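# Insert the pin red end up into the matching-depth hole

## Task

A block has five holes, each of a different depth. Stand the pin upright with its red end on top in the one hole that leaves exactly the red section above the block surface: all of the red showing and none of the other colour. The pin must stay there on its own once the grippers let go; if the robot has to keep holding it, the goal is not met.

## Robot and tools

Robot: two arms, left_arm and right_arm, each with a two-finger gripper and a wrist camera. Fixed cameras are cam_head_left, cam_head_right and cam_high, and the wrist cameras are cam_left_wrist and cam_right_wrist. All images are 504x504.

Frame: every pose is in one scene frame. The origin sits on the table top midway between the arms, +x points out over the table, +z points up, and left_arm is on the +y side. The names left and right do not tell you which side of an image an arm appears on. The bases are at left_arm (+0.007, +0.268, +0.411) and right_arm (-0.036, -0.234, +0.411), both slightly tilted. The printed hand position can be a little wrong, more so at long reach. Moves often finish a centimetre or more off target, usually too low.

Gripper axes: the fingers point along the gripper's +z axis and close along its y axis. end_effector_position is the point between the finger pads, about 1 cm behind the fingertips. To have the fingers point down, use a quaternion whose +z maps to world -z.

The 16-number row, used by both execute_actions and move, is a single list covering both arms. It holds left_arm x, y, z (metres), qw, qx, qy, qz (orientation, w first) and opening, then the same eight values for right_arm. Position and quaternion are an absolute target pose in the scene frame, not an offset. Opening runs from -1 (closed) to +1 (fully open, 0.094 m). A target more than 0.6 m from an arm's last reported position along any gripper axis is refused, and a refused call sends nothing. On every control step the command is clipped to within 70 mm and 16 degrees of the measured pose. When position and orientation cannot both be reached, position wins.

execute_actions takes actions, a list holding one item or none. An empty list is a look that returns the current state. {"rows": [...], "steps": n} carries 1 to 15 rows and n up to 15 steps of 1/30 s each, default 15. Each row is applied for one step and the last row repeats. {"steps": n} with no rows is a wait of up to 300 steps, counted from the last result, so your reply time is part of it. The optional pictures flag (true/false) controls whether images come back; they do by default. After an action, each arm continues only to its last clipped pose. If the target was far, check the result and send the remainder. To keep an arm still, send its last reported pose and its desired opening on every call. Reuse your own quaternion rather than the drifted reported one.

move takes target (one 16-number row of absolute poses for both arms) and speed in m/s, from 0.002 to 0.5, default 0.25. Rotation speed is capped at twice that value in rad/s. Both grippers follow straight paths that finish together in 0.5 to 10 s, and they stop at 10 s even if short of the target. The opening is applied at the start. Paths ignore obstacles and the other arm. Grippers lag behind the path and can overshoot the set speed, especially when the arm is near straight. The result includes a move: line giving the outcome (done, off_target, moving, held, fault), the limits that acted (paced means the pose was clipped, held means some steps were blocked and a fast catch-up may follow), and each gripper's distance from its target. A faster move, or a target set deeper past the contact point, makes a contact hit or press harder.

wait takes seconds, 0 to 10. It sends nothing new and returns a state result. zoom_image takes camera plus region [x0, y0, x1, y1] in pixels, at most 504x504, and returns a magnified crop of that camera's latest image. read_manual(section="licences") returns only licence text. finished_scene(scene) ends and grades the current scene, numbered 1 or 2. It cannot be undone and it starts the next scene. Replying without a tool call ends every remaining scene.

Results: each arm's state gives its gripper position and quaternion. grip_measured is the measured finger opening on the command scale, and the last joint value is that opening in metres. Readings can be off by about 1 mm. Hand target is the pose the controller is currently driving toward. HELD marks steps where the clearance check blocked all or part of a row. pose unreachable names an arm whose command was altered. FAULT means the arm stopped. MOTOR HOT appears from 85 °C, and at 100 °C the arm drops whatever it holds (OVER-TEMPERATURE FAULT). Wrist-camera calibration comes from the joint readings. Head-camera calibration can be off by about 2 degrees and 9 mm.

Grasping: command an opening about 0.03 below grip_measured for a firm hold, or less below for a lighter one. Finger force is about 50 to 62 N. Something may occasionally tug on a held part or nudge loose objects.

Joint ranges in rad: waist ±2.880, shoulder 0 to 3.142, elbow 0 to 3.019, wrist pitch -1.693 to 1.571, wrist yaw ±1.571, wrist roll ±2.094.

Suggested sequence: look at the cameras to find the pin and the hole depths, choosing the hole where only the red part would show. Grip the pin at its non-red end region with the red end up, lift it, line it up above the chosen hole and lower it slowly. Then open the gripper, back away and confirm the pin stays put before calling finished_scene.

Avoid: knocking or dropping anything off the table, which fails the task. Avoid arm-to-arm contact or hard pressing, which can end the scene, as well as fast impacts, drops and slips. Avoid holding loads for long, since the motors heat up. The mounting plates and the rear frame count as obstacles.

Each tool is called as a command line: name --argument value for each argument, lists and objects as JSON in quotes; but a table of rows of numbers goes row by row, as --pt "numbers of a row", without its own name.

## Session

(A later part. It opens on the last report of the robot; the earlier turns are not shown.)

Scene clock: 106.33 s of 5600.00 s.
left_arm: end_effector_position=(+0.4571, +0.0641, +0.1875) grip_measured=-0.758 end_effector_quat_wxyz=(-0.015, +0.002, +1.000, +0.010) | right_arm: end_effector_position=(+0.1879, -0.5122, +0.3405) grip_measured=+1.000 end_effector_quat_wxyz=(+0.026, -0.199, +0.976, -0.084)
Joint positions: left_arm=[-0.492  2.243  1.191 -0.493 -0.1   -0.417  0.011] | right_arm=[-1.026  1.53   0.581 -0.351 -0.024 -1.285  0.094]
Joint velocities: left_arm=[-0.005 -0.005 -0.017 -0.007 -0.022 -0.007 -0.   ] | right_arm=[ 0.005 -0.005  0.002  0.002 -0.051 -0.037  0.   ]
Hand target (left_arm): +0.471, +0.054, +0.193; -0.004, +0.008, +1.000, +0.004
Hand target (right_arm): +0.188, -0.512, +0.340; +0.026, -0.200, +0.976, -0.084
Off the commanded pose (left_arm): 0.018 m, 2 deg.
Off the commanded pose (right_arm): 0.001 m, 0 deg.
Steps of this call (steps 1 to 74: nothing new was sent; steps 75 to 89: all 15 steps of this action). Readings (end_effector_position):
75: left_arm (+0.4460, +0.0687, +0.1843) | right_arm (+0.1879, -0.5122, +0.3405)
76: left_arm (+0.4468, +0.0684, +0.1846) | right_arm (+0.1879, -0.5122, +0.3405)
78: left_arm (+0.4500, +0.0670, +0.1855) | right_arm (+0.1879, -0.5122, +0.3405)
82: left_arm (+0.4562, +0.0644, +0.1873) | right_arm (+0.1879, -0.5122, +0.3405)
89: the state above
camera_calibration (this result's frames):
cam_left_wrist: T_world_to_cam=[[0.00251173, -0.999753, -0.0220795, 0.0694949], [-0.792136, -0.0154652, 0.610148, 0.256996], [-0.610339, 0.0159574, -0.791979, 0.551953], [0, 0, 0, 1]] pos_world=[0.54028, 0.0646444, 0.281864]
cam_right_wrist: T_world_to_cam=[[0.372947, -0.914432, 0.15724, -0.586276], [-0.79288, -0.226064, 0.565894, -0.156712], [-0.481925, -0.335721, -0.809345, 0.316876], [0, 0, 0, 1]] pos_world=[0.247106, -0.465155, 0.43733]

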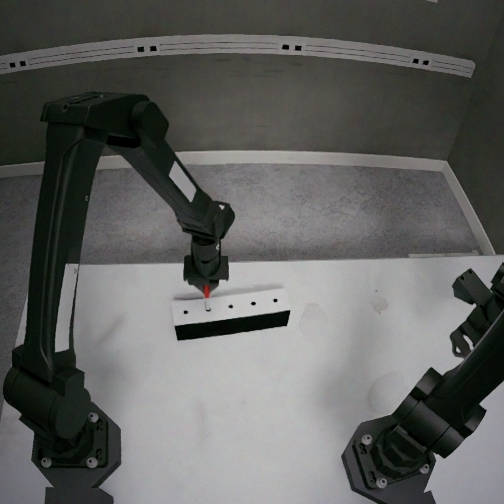

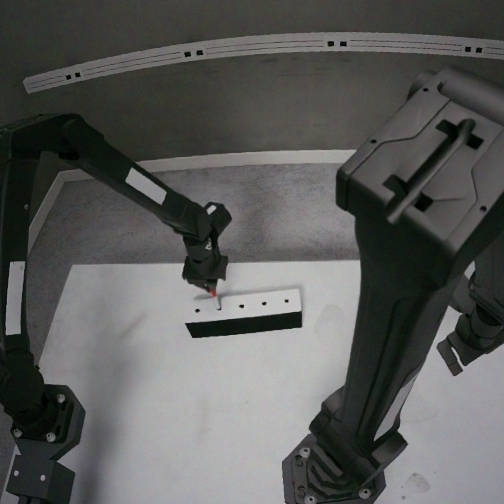

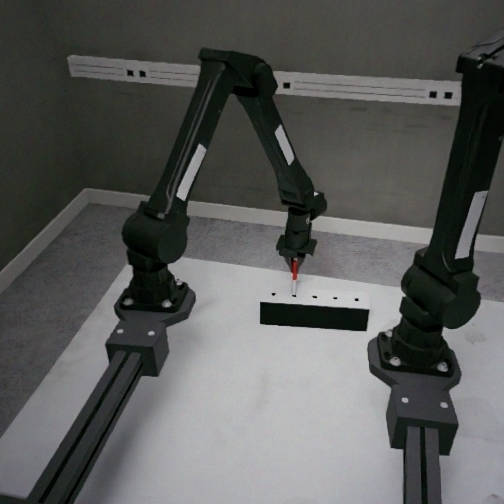

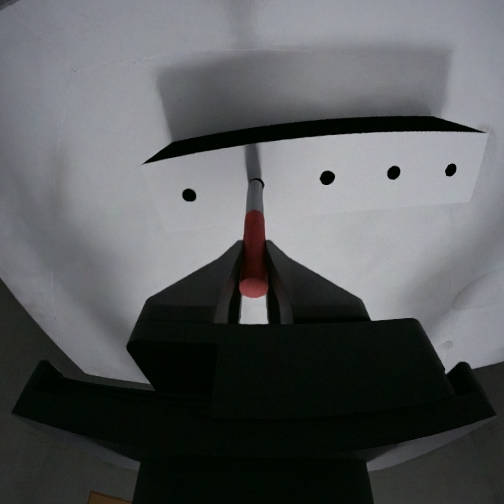

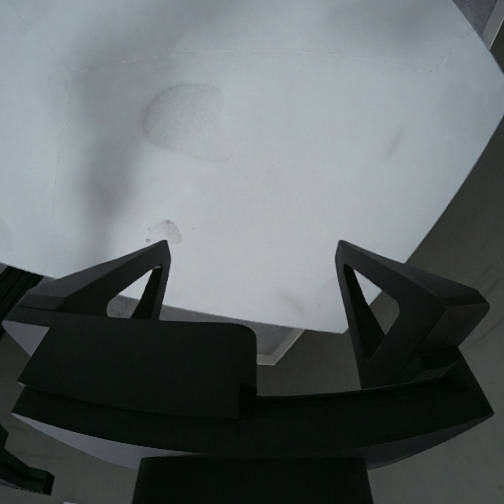

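execute_actions --actions '[{"rows":[[0.466,0.051,0.177,-0.004,0.008,1,0.004,-0.83,0.188,-0.512,0.34,0.026,-0.2,0.976,-0.084,1]],"steps":15}]'

zoom_image --camera "cam_left_wrist" --region '[180,130,350,250]'

Scene clock: 109.37 s of 5600.00 s.
left_arm: end_effector_position=(+0.4577, +0.0604, +0.1836) grip_measured=-0.758 end_effector_quat_wxyz=(-0.010, +0.004, +1.000, +0.008) | right_arm: end_effector_position=(+0.1879, -0.5122, +0.3405) grip_measured=+1.000 end_effector_quat_wxyz=(+0.026, -0.199, +0.976, -0.084)
Joint positions: left_arm=[-0.498  2.252  1.194 -0.476 -0.1   -0.417  0.011] | right_arm=[-1.026  1.53   0.581 -0.351 -0.024 -1.285  0.094]
Joint velocities: left_arm=[ 0.005  0.005 -0.002 -0.022  0.007 -0.095 -0.   ] | right_arm=[-0.015  0.005 -0.012 -0.007 -0.066 -0.007  0.   ]
Hand target (left_arm): +0.466, +0.051, +0.177; -0.004, +0.008, +1.000, +0.004
Hand target (right_arm): +0.188, -0.512, +0.340; +0.026, -0.200, +0.976, -0.084
Off the commanded pose (left_arm): 0.014 m, 1 deg.
Off the commanded pose (right_arm): 0.001 m, 0 deg.
Steps of this call (steps 1 to 76: nothing new was sent; steps 77 to 91: all 15 steps of this action). Readings (end_effector_position):
77: left_arm (+0.4573, +0.0639, +0.1872) | right_arm (+0.1879, -0.5122, +0.3405)
78: left_arm (+0.4580, +0.0633, +0.1865) | right_arm (+0.1879, -0.5122, +0.3405)
80: left_arm (+0.4579, +0.0625, +0.1843) | right_arm (+0.1879, -0.5122, +0.3405)
84: left_arm (+0.4578, +0.0606, +0.1836) | right_arm (+0.1879, -0.5122, +0.3405)
91: the state above
camera_calibration (this result's frames):
cam_left_wrist: T_world_to_cam=[[-0.00177181, -0.999839, -0.0178615, 0.0669293], [-0.797436, -0.00936499, 0.603331, 0.263152], [-0.603401, 0.0153124, -0.797291, 0.547127], [0, 0, 0, 1]] pos_world=[0.540103, 0.0610051, 0.278647]
cam_right_wrist: T_world_to_cam=[[0.372947, -0.914432, 0.15724, -0.586276], [-0.79288, -0.226064, 0.565894, -0.156712], [-0.481925, -0.335721, -0.809345, 0.316876], [0, 0, 0, 1]] pos_world=[0.247106, -0.465155, 0.43733]

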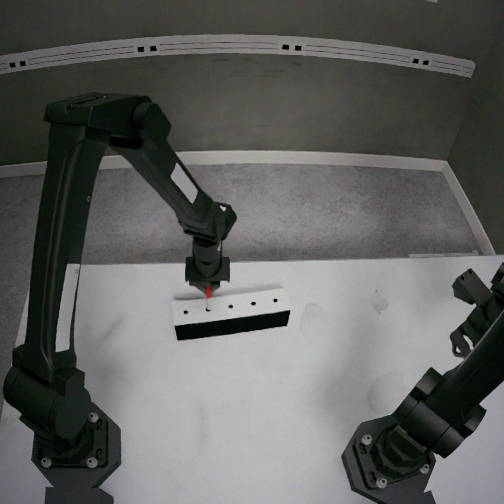

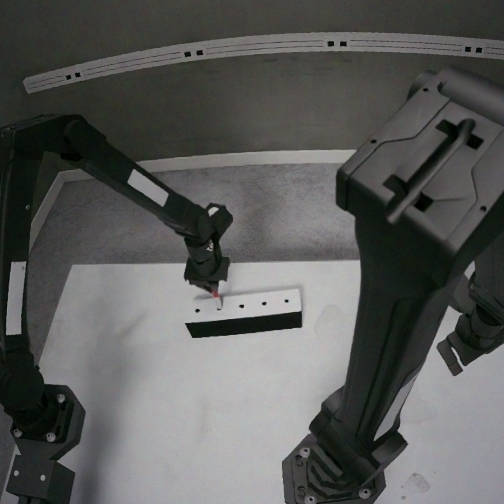

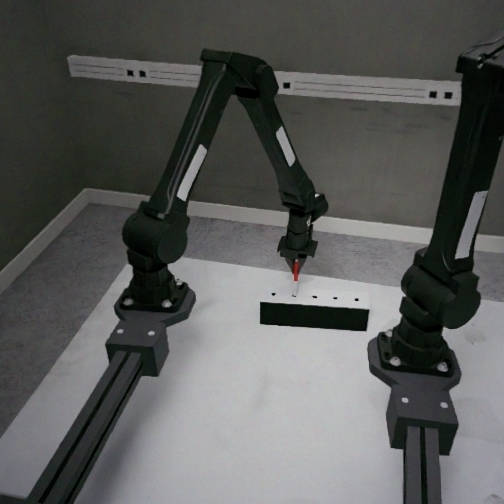

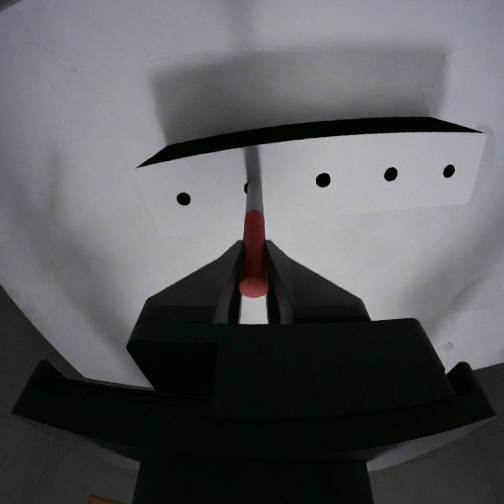

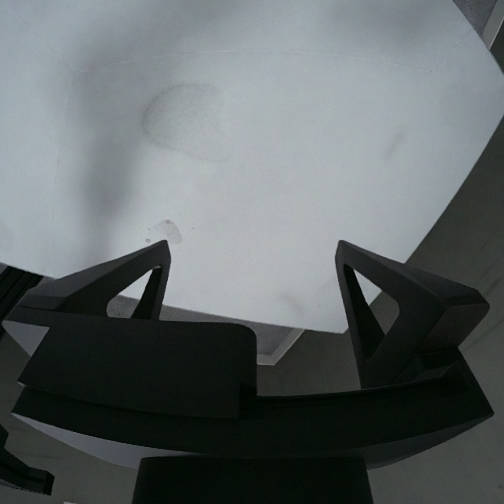

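Region (180, 130, 350, 250) of cam_left_wrist's 504x504 image, scaled by 2.965, with more detail than that image has; it fills the top 356 rows of this view, and the rest is white.

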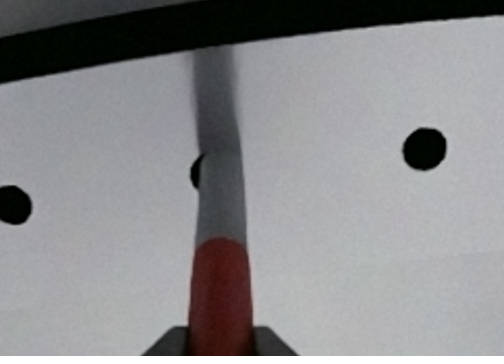

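execute_actions --actions '[{"rows":[[0.453,0.066,0.182,-0.012,0.004,1,0.008,-0.83,0.188,-0.512,0.34,0.026,-0.2,0.976,-0.084,1]],"steps":15}]'

zoom_image --camera "cam_left_wrist" --region '[180,130,350,250]'

Scene clock: 113.17 s of 5600.00 s.
left_arm: end_effector_position=(+0.4568, +0.0607, +0.1830) grip_measured=-0.758 end_effector_quat_wxyz=(-0.010, +0.004, +1.000, +0.008) | right_arm: end_effector_position=(+0.1879, -0.5122, +0.3405) grip_measured=+1.000 end_effector_quat_wxyz=(+0.026, -0.199, +0.976, -0.084)
Joint positions: left_arm=[-0.498  2.252  1.19  -0.472 -0.1   -0.417  0.011] | right_arm=[-1.026  1.53   0.581 -0.351 -0.024 -1.285  0.094]
Joint velocities: left_arm=[ 0.015 -0.015 -0.002 -0.007  0.022  0.037  0.001] | right_arm=[-0.005 -0.005 -0.017  0.002 -0.051 -0.051  0.   ]
Hand target (left_arm): +0.453, +0.066, +0.182; -0.012, +0.004, +1.000, +0.008
Hand target (right_arm): +0.188, -0.512, +0.340; +0.026, -0.200, +0.976, -0.084
Off the commanded pose (left_arm): 0.007 m, 0 deg.
Off the commanded pose (right_arm): 0.001 m, 0 deg.
Steps of this call (steps 1 to 90: nothing new was sent; then 0.30 s passed at rest; steps 91 to 105: all 15 steps of this action). Readings (end_effector_position):
91: left_arm (+0.4573, +0.0606, +0.1834) | right_arm (+0.1879, -0.5122, +0.3405)
92: left_arm (+0.4568, +0.0607, +0.1832) | right_arm (+0.1879, -0.5122, +0.3405)
94: left_arm (+0.4568, +0.0607, +0.1830) | right_arm (+0.1879, -0.5122, +0.3405)
98: left_arm (+0.4568, +0.0607, +0.1830) | right_arm (+0.1879, -0.5122, +0.3405)
105: the state above
camera_calibration (this result's frames):
cam_left_wrist: T_world_to_cam=[[-0.00164045, -0.999853, -0.0170487, 0.0669701], [-0.797967, -0.00896644, 0.602635, 0.263153], [-0.602699, 0.0145929, -0.797835, 0.545962], [0, 0, 0, 1]] pos_world=[0.539148, 0.0613527, 0.278144]
cam_right_wrist: T_world_to_cam=[[0.372947, -0.914432, 0.15724, -0.586276], [-0.79288, -0.226064, 0.565894, -0.156712], [-0.481925, -0.335721, -0.809345, 0.316876], [0, 0, 0, 1]] pos_world=[0.247106, -0.465155, 0.43733]

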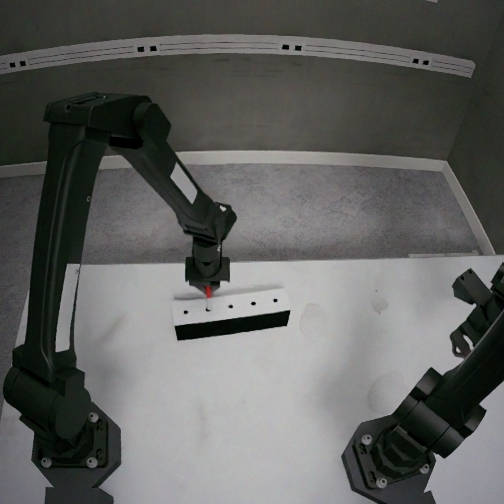

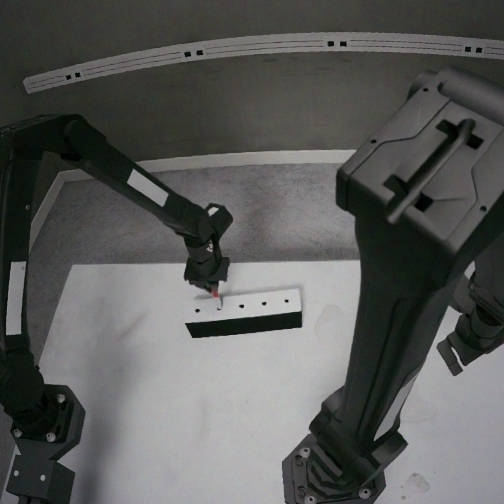

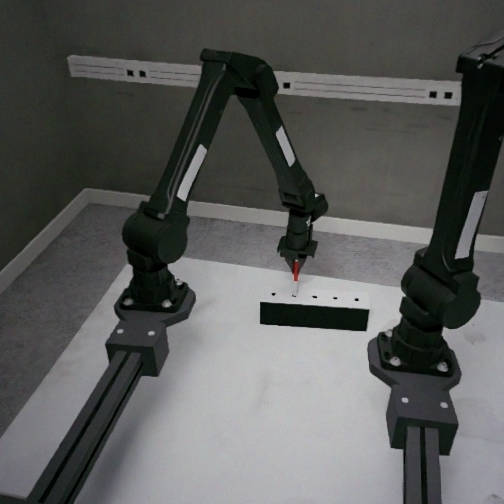

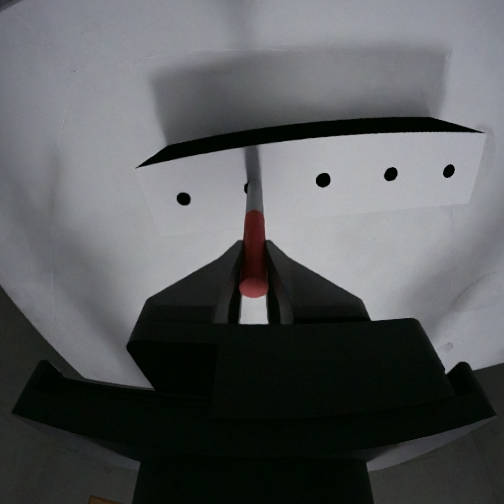

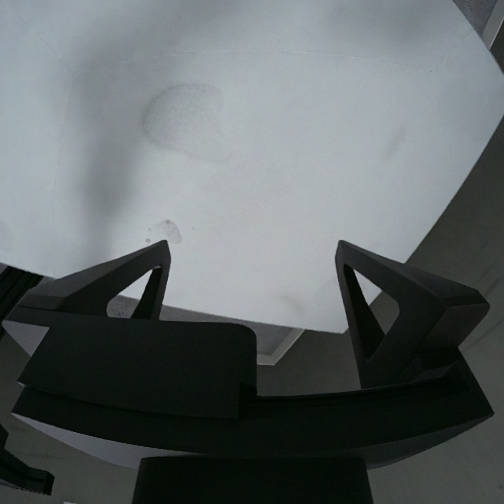

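Region (180, 130, 350, 250) of cam_left_wrist's 504x504 image, scaled by 2.965, with more detail than that image has; it fills the top 356 rows of this view, and the rest is white.

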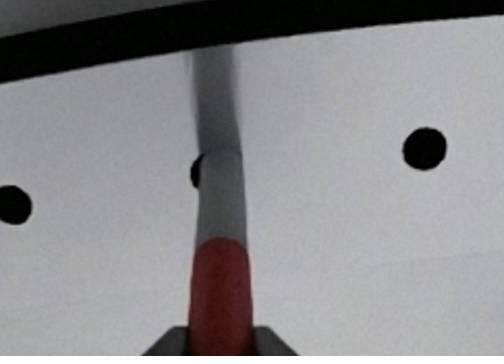

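execute_actions --actions '[{"rows":[[0.451,0.070,0.185,-0.018,0.004,1,0.011,-0.83,0.188,-0.512,0.34,0.026,-0.2,0.976,-0.084,1]],"steps":15}]'

zoom_image --camera "cam_left_wrist" --region '[180,130,350,250]'

Scene clock: 115.97 s of 5600.00 s.
left_arm: end_effector_position=(+0.4566, +0.0611, +0.1832) grip_measured=-0.758 end_effector_quat_wxyz=(-0.010, +0.003, +1.000, +0.008) | right_arm: end_effector_position=(+0.1879, -0.5122, +0.3405) grip_measured=+1.000 end_effector_quat_wxyz=(+0.026, -0.199, +0.976, -0.084)
Joint positions: left_arm=[-0.497  2.251  1.189 -0.472 -0.099 -0.417  0.011] | right_arm=[-1.026  1.53   0.581 -0.351 -0.024 -1.285  0.094]
Joint velocities: left_arm=[-0.015 -0.015 -0.027  0.007 -0.051 -0.007  0.   ] | right_arm=[-0.005  0.015  0.017 -0.002 -0.037 -0.007  0.   ]
Hand target (left_arm): +0.451, +0.070, +0.185; -0.018, +0.004, +1.000, +0.011
Hand target (right_arm): +0.188, -0.512, +0.340; +0.026, -0.200, +0.976, -0.084
Off the commanded pose (left_arm): 0.011 m, 1 deg.
Off the commanded pose (right_arm): 0.001 m, 0 deg.
Steps of this call (steps 1 to 69: nothing new was sent; steps 70 to 84: all 15 steps of this action). Readings (end_effector_position):
70: left_arm (+0.4570, +0.0608, +0.1832) | right_arm (+0.1879, -0.5122, +0.3405)
71: left_arm (+0.4568, +0.0609, +0.1831) | right_arm (+0.1879, -0.5122, +0.3405)
73: left_arm (+0.4566, +0.0611, +0.1832) | right_arm (+0.1879, -0.5122, +0.3405)
77: left_arm (+0.4566, +0.0611, +0.1832) | right_arm (+0.1879, -0.5122, +0.3405)
84: the state above
camera_calibration (this result's frames):
cam_left_wrist: T_world_to_cam=[[-0.000910977, -0.999862, -0.01658, 0.0669709], [-0.797534, -0.00927586, 0.603202, 0.262578], [-0.603273, 0.0137727, -0.797416, 0.546138], [0, 0, 0, 1]] pos_world=[0.538946, 0.0618755, 0.278222]
cam_right_wrist: T_world_to_cam=[[0.372947, -0.914432, 0.15724, -0.586276], [-0.79288, -0.226064, 0.565894, -0.156712], [-0.481925, -0.335721, -0.809345, 0.316876], [0, 0, 0, 1]] pos_world=[0.247106, -0.465155, 0.43733]

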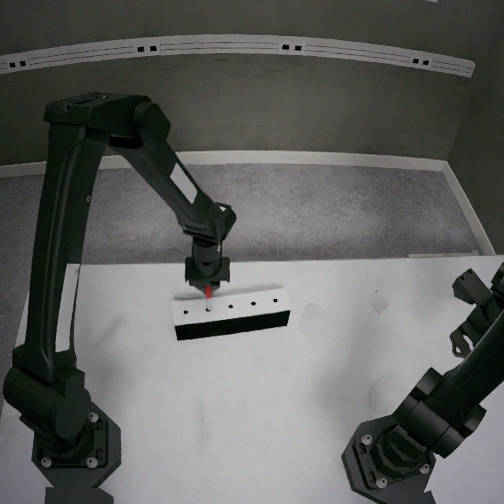

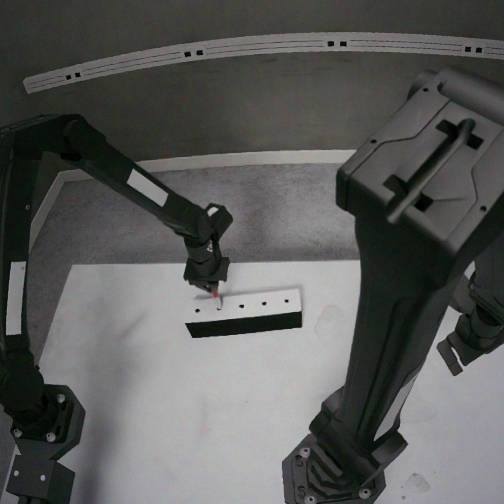

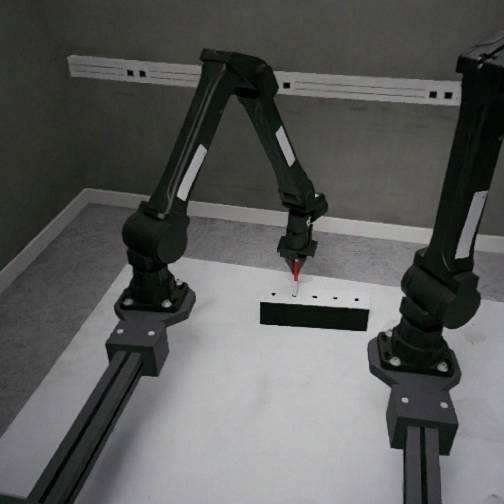

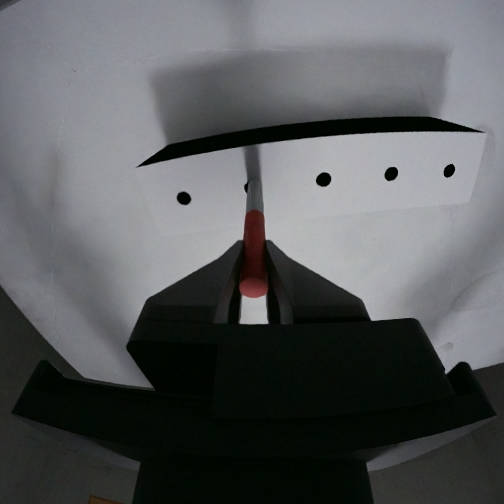

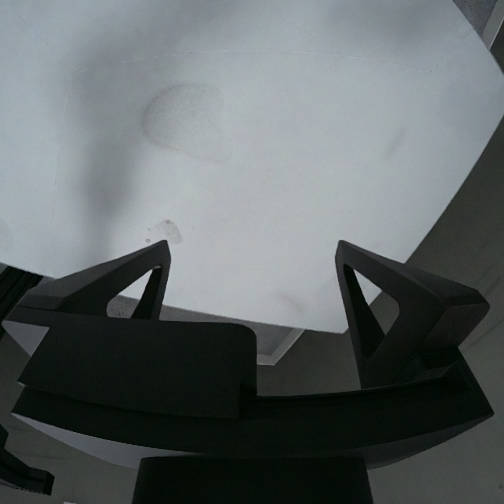

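Region (180, 130, 350, 250) of cam_left_wrist's 504x504 image, scaled by 2.965, with more detail than that image has; it fills the top 356 rows of this view, and the rest is white.

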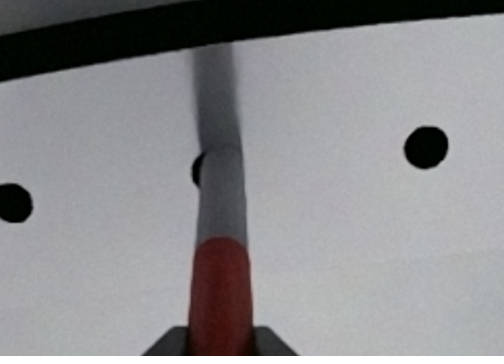

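execute_actions --actions '[{"rows":[[0.448,0.072,0.185,-0.018,0.004,1,0.011,-0.83,0.188,-0.512,0.34,0.026,-0.2,0.976,-0.084,1]],"steps":15}]'

zoom_image --camera "cam_left_wrist" --region '[180,130,350,250]'

Scene clock: 118.53 s of 5600.00 s.
left_arm: end_effector_position=(+0.4511, +0.0642, +0.1831) grip_measured=-0.758 end_effector_quat_wxyz=(-0.014, +0.003, +1.000, +0.009) | right_arm: end_effector_position=(+0.1879, -0.5122, +0.3405) grip_measured=+1.000 end_effector_quat_wxyz=(+0.026, -0.199, +0.976, -0.084)
Joint positions: left_arm=[-0.495  2.247  1.176 -0.472 -0.098 -0.417  0.011] | right_arm=[-1.026  1.53   0.581 -0.351 -0.024 -1.285  0.094]
Joint velocities: left_arm=[-0.005 -0.005  0.007  0.002 -0.007 -0.051  0.   ] | right_arm=[-0.005  0.005  0.022 -0.017 -0.037 -0.007  0.   ]
Hand target (left_arm): +0.448, +0.072, +0.185; -0.018, +0.004, +1.000, +0.011
Hand target (right_arm): +0.188, -0.512, +0.340; +0.026, -0.200, +0.976, -0.084
Off the commanded pose (left_arm): 0.009 m, 0 deg.
Off the commanded pose (right_arm): 0.001 m, 0 deg.
Steps of this call (steps 1 to 62: nothing new was sent; steps 63 to 77: all 15 steps of this action). Readings (end_effector_position):
63: left_arm (+0.4559, +0.0614, +0.1831) | right_arm (+0.1879, -0.5122, +0.3405)
64: left_arm (+0.4551, +0.0619, +0.1832) | right_arm (+0.1879, -0.5122, +0.3405)
66: left_arm (+0.4524, +0.0632, +0.1832) | right_arm (+0.1879, -0.5122, +0.3405)
70: left_arm (+0.4513, +0.0641, +0.1832) | right_arm (+0.1879, -0.5122, +0.3405)
77: the state above
camera_calibration (this result's frames):
cam_left_wrist: T_world_to_cam=[[-0.000329694, -0.999815, -0.0192424, 0.0702719], [-0.79235, -0.011478, 0.609959, 0.254816], [-0.610067, 0.0154478, -0.792199, 0.54475], [0, 0, 0, 1]] pos_world=[0.534261, 0.0647685, 0.277475]
cam_right_wrist: T_world_to_cam=[[0.372947, -0.914432, 0.15724, -0.586276], [-0.79288, -0.226064, 0.565894, -0.156712], [-0.481925, -0.335721, -0.809345, 0.316876], [0, 0, 0, 1]] pos_world=[0.247106, -0.465155, 0.43733]

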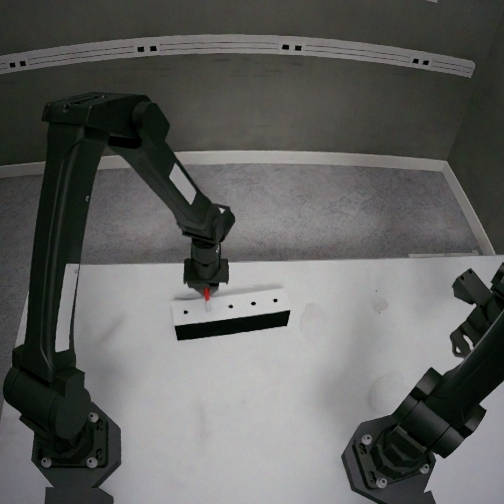

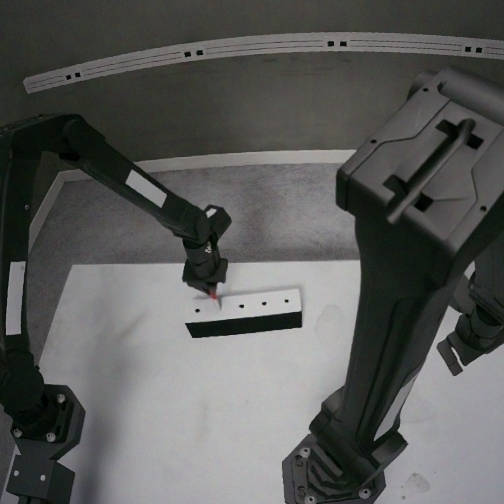

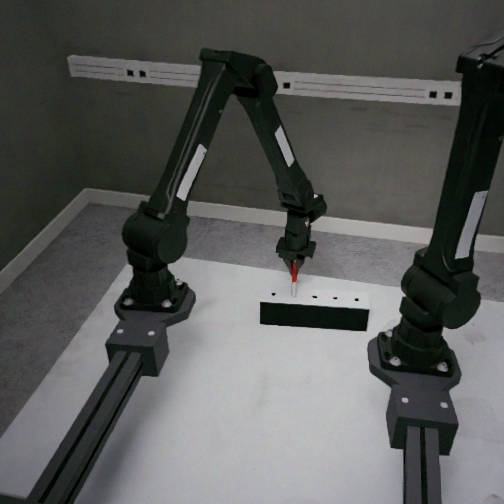

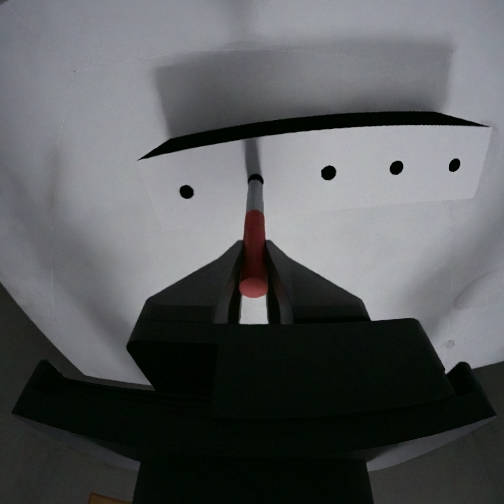

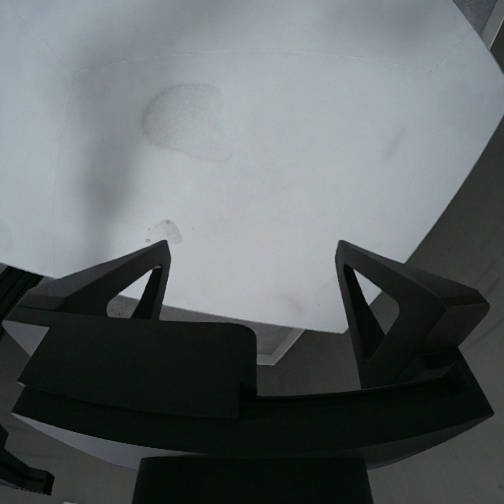

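Region (180, 130, 350, 250) of cam_left_wrist's 504x504 image, scaled by 2.965, with more detail than that image has; it fills the top 356 rows of this view, and the rest is white.

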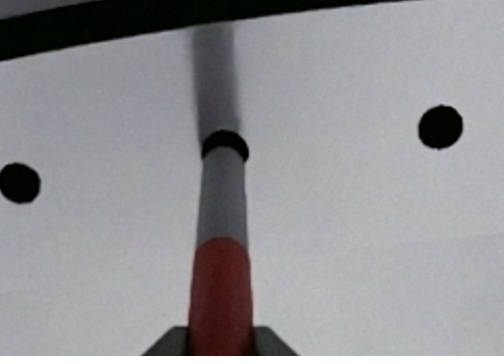

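execute_actions --actions '[{"rows":[[0.459,0.063,0.184,0.006,0.004,1,0.004,-0.83,0.188,-0.512,0.34,0.026,-0.2,0.976,-0.084,1]],"steps":15}]'

zoom_image --camera "cam_left_wrist" --region '[180,130,350,250]'

Scene clock: 121.57 s of 5600.00 s.
left_arm: end_effector_position=(+0.4540, +0.0635, +0.1830) grip_measured=-0.758 end_effector_quat_wxyz=(-0.006, +0.002, +1.000, +0.007) | right_arm: end_effector_position=(+0.1879, -0.5122, +0.3405) grip_measured=+1.000 end_effector_quat_wxyz=(+0.026, -0.199, +0.976, -0.084)
Joint positions: left_arm=[-0.495  2.246  1.172 -0.453 -0.101 -0.417  0.011] | right_arm=[-1.026  1.53   0.581 -0.351 -0.024 -1.285  0.094]
Joint velocities: left_arm=[-0.015 -0.005 -0.017  0.007 -0.081 -0.007  0.001] | right_arm=[-0.005 -0.005  0.002  0.007  0.007  0.007  0.   ]
Hand target (left_arm): +0.459, +0.063, +0.184; +0.006, +0.004, +1.000, +0.004
Hand target (right_arm): +0.188, -0.512, +0.340; +0.026, -0.200, +0.976, -0.084
Off the commanded pose (left_arm): 0.005 m, 1 deg.
Off the commanded pose (right_arm): 0.001 m, 0 deg.
Steps of this call (steps 1 to 76: nothing new was sent; steps 77 to 91: all 15 steps of this action). Readings (end_effector_position):
77: left_arm (+0.4524, +0.0639, +0.1831) | right_arm (+0.1879, -0.5122, +0.3405)
78: left_arm (+0.4536, +0.0636, +0.1829) | right_arm (+0.1879, -0.5122, +0.3405)
80: left_arm (+0.4541, +0.0634, +0.1829) | right_arm (+0.1879, -0.5122, +0.3405)
84: left_arm (+0.4539, +0.0635, +0.1830) | right_arm (+0.1879, -0.5122, +0.3405)
91: the state above
camera_calibration (this result's frames):
cam_left_wrist: T_world_to_cam=[[0.00139179, -0.999876, -0.0157069, 0.0681679], [-0.802183, -0.0104945, 0.596986, 0.263987], [-0.597077, 0.0117689, -0.802098, 0.542602], [0, 0, 0, 1]] pos_world=[0.535646, 0.064544, 0.278694]
cam_right_wrist: T_world_to_cam=[[0.372947, -0.914432, 0.15724, -0.586276], [-0.79288, -0.226064, 0.565894, -0.156712], [-0.481925, -0.335721, -0.809345, 0.316876], [0, 0, 0, 1]] pos_world=[0.247106, -0.465155, 0.43733]

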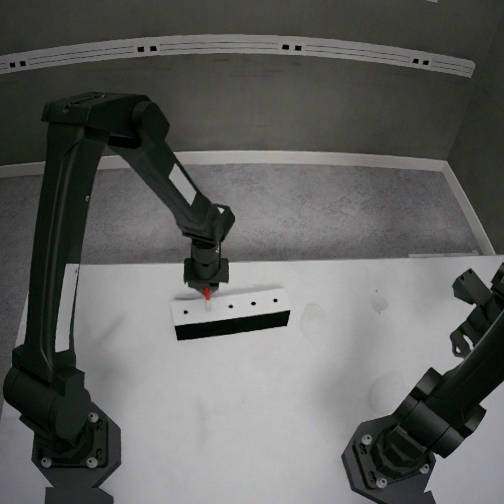

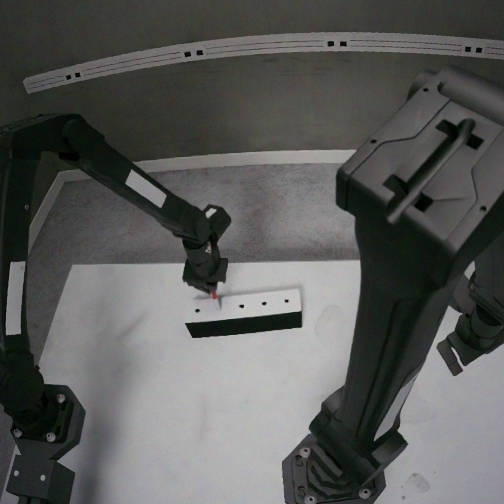

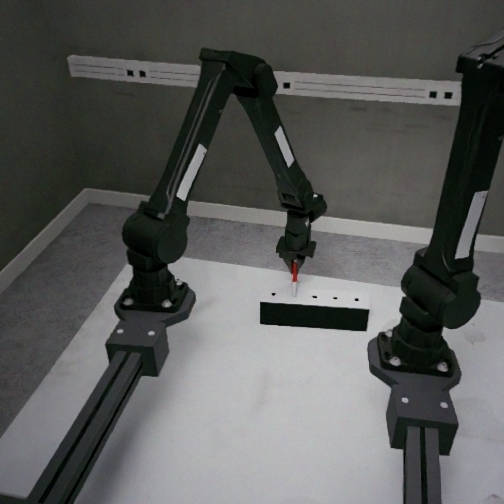

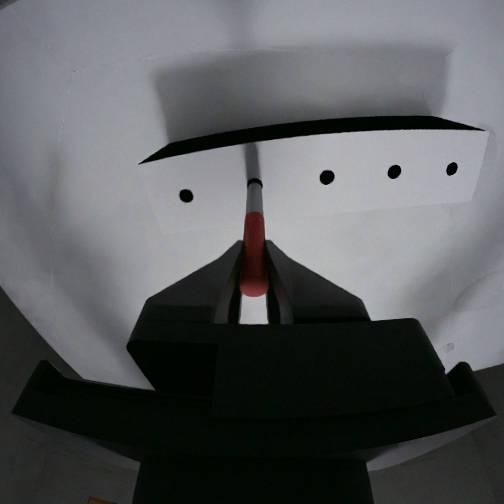

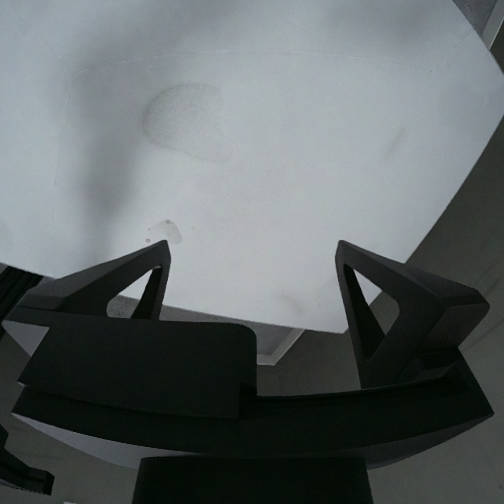

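Region (180, 130, 350, 250) of cam_left_wrist's 504x504 image, scaled by 2.965, with more detail than that image has; it fills the top 356 rows of this view, and the rest is white.

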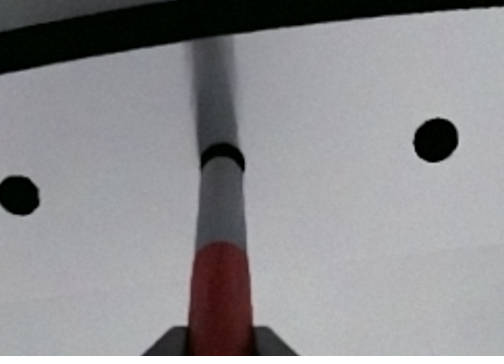

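execute_actions --actions '[{"rows":[[0.466,0.064,0.192,0.016,0.004,1,0.004,-0.83,0.188,-0.512,0.34,0.026,-0.2,0.976,-0.084,1]],"steps":15}]'

zoom_image --camera "cam_left_wrist" --region '[180,130,350,250]'

Scene clock: 125.63 s of 5600.00 s.
left_arm: end_effector_position=(+0.4561, +0.0638, +0.1831) grip_measured=-0.758 end_effector_quat_wxyz=(-0.000, +0.002, +1.000, +0.008) | right_arm: end_effector_position=(+0.1879, -0.5122, +0.3405) grip_measured=+1.000 end_effector_quat_wxyz=(+0.026, -0.199, +0.976, -0.084)
Joint positions: left_arm=[-0.495  2.245  1.17  -0.441 -0.108 -0.417  0.011] | right_arm=[-1.026  1.53   0.581 -0.351 -0.024 -1.285  0.094]
Joint velocities: left_arm=[-0.005 -0.005  0.002  0.002  0.022 -0.066  0.   ] | right_arm=[-0.005  0.005 -0.002  0.017  0.037 -0.022  0.   ]
Hand target (left_arm): +0.466, +0.064, +0.192; +0.016, +0.004, +1.000, +0.004
Hand target (right_arm): +0.188, -0.512, +0.340; +0.026, -0.200, +0.976, -0.084
Off the commanded pose (left_arm): 0.013 m, 2 deg.
Off the commanded pose (right_arm): 0.001 m, 0 deg.
Steps of this call (steps 1 to 90: nothing new was sent; then 0.57 s passed at rest; steps 91 to 105: all 15 steps of this action). Readings (end_effector_position):
91: left_arm (+0.4546, +0.0636, +0.1833) | right_arm (+0.1879, -0.5122, +0.3405)
92: left_arm (+0.4557, +0.0639, +0.1834) | right_arm (+0.1879, -0.5122, +0.3405)
94: left_arm (+0.4565, +0.0636, +0.1833) | right_arm (+0.1879, -0.5122, +0.3405)
98: left_arm (+0.4561, +0.0638, +0.1831) | right_arm (+0.1879, -0.5122, +0.3405)
105: the state above
camera_calibration (this result's frames):
cam_left_wrist: T_world_to_cam=[[0.00250999, -0.999848, -0.0172655, 0.0682215], [-0.809491, -0.0121686, 0.587007, 0.270908], [-0.587128, 0.0125029, -0.809398, 0.540681], [0, 0, 0, 1]] pos_world=[0.536575, 0.0647476, 0.279779]
cam_right_wrist: T_world_to_cam=[[0.372947, -0.914432, 0.15724, -0.586276], [-0.79288, -0.226064, 0.565894, -0.156712], [-0.481925, -0.335721, -0.809345, 0.316876], [0, 0, 0, 1]] pos_world=[0.247106, -0.465155, 0.43733]

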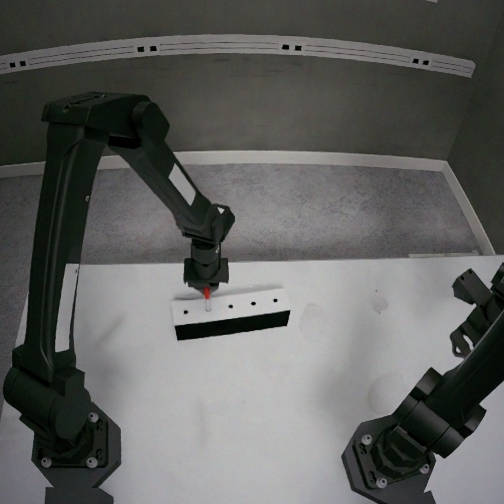

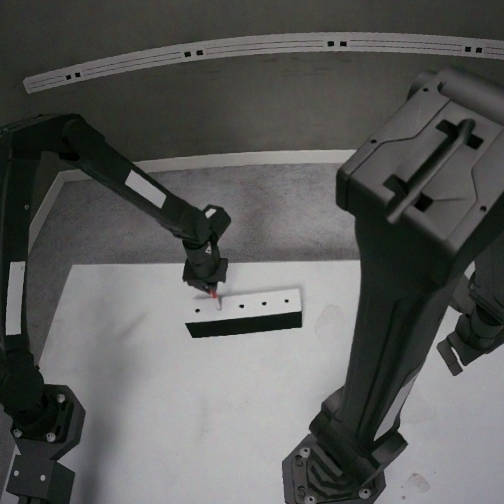

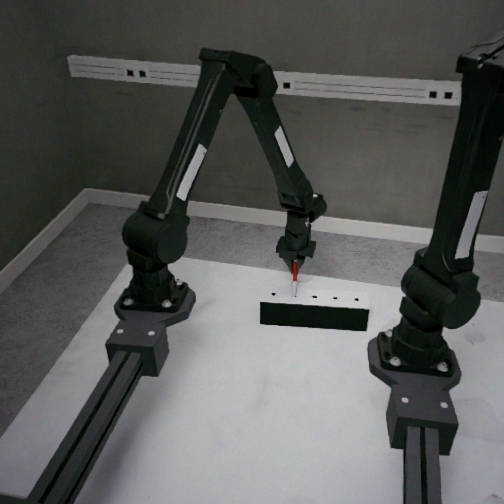

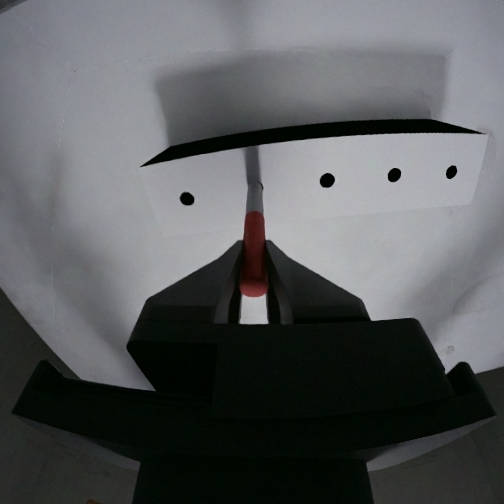

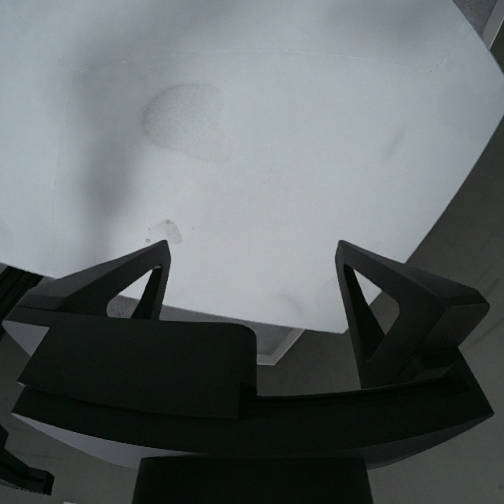

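Region (180, 130, 350, 250) of cam_left_wrist's 504x504 image, scaled by 2.965, with more detail than that image has; it fills the top 356 rows of this view, and the rest is white.

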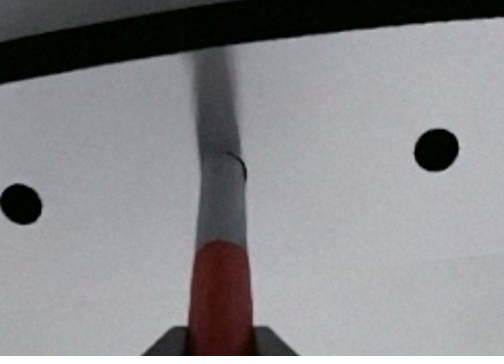

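move --target '[0.459,0.061,0.155,0.002,0.002,1,0.006,-0.83,0.188,-0.512,0.34,0.026,-0.2,0.976,-0.084,1]' --speed 0.03

Scene clock: 129.23 s of 5600.00 s.
left_arm: end_effector_position=(+0.4531, +0.0631, +0.1629) grip_measured=-0.758 end_effector_quat_wxyz=(+0.001, +0.002, +1.000, +0.008) | right_arm: end_effector_position=(+0.1879, -0.5122, +0.3405) grip_measured=+1.000 end_effector_quat_wxyz=(+0.026, -0.199, +0.976, -0.084)
Joint positions: left_arm=[-0.495  2.29   1.176 -0.398 -0.108 -0.417  0.011] | right_arm=[-1.026  1.53   0.581 -0.351 -0.024 -1.285  0.094]
Joint velocities: left_arm=[-0.015 -0.005  0.017  0.017  0.066 -0.022 -0.001] | right_arm=[-0.005 -0.015 -0.002 -0.012  0.037 -0.051  0.   ]
Hand target (left_arm): +0.459, +0.061, +0.155; +0.002, +0.002, +1.000, +0.006
Hand target (right_arm): +0.188, -0.512, +0.340; +0.026, -0.200, +0.976, -0.084
Off the commanded pose (left_arm): 0.010 m, 0 deg.
Off the commanded pose (right_arm): 0.001 m, 0 deg.
move: done
camera_calibration (this result's frames):
cam_left_wrist: T_world_to_cam=[[0.00284078, -0.999862, -0.0163673, 0.0669681], [-0.811204, -0.0118751, 0.584643, 0.281385], [-0.584757, 0.0116164, -0.811126, 0.521851], [0, 0, 0, 1]] pos_world=[0.533226, 0.0642383, 0.259873]
cam_right_wrist: T_world_to_cam=[[0.372947, -0.914432, 0.15724, -0.586276], [-0.79288, -0.226064, 0.565894, -0.156712], [-0.481925, -0.335721, -0.809345, 0.316876], [0, 0, 0, 1]] pos_world=[0.247106, -0.465155, 0.43733]

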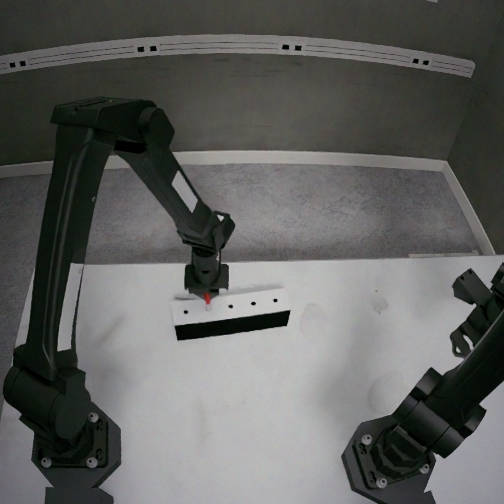

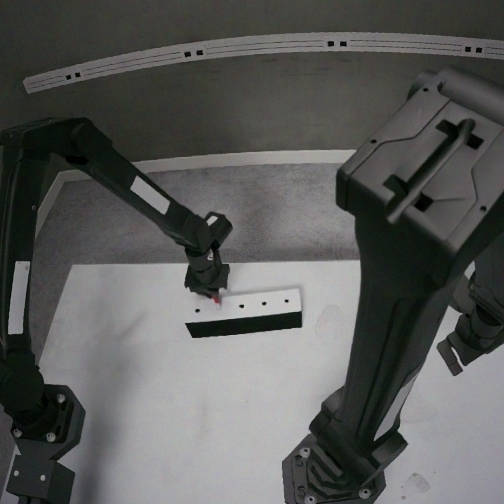

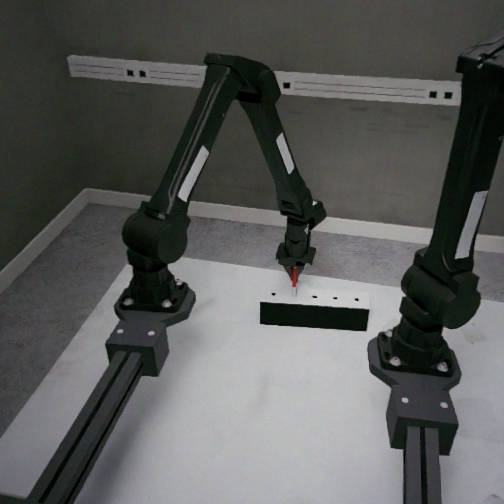

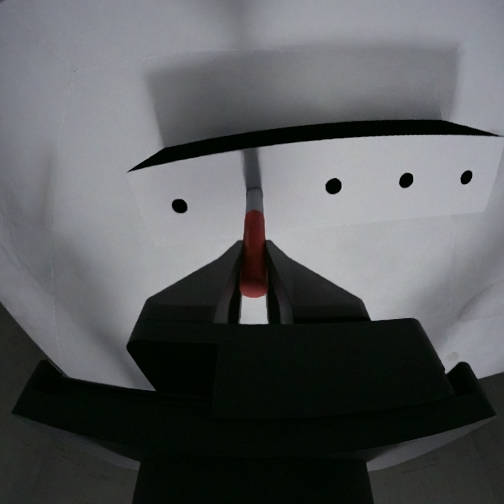

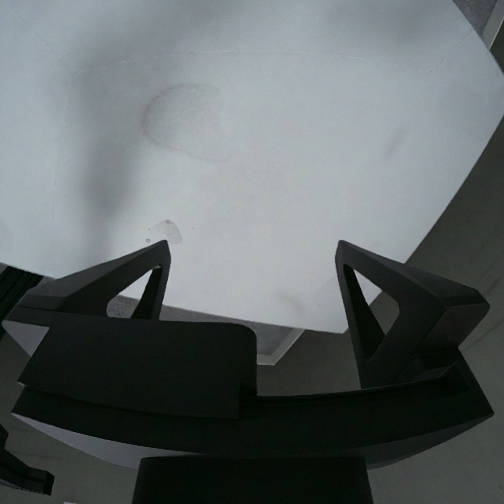

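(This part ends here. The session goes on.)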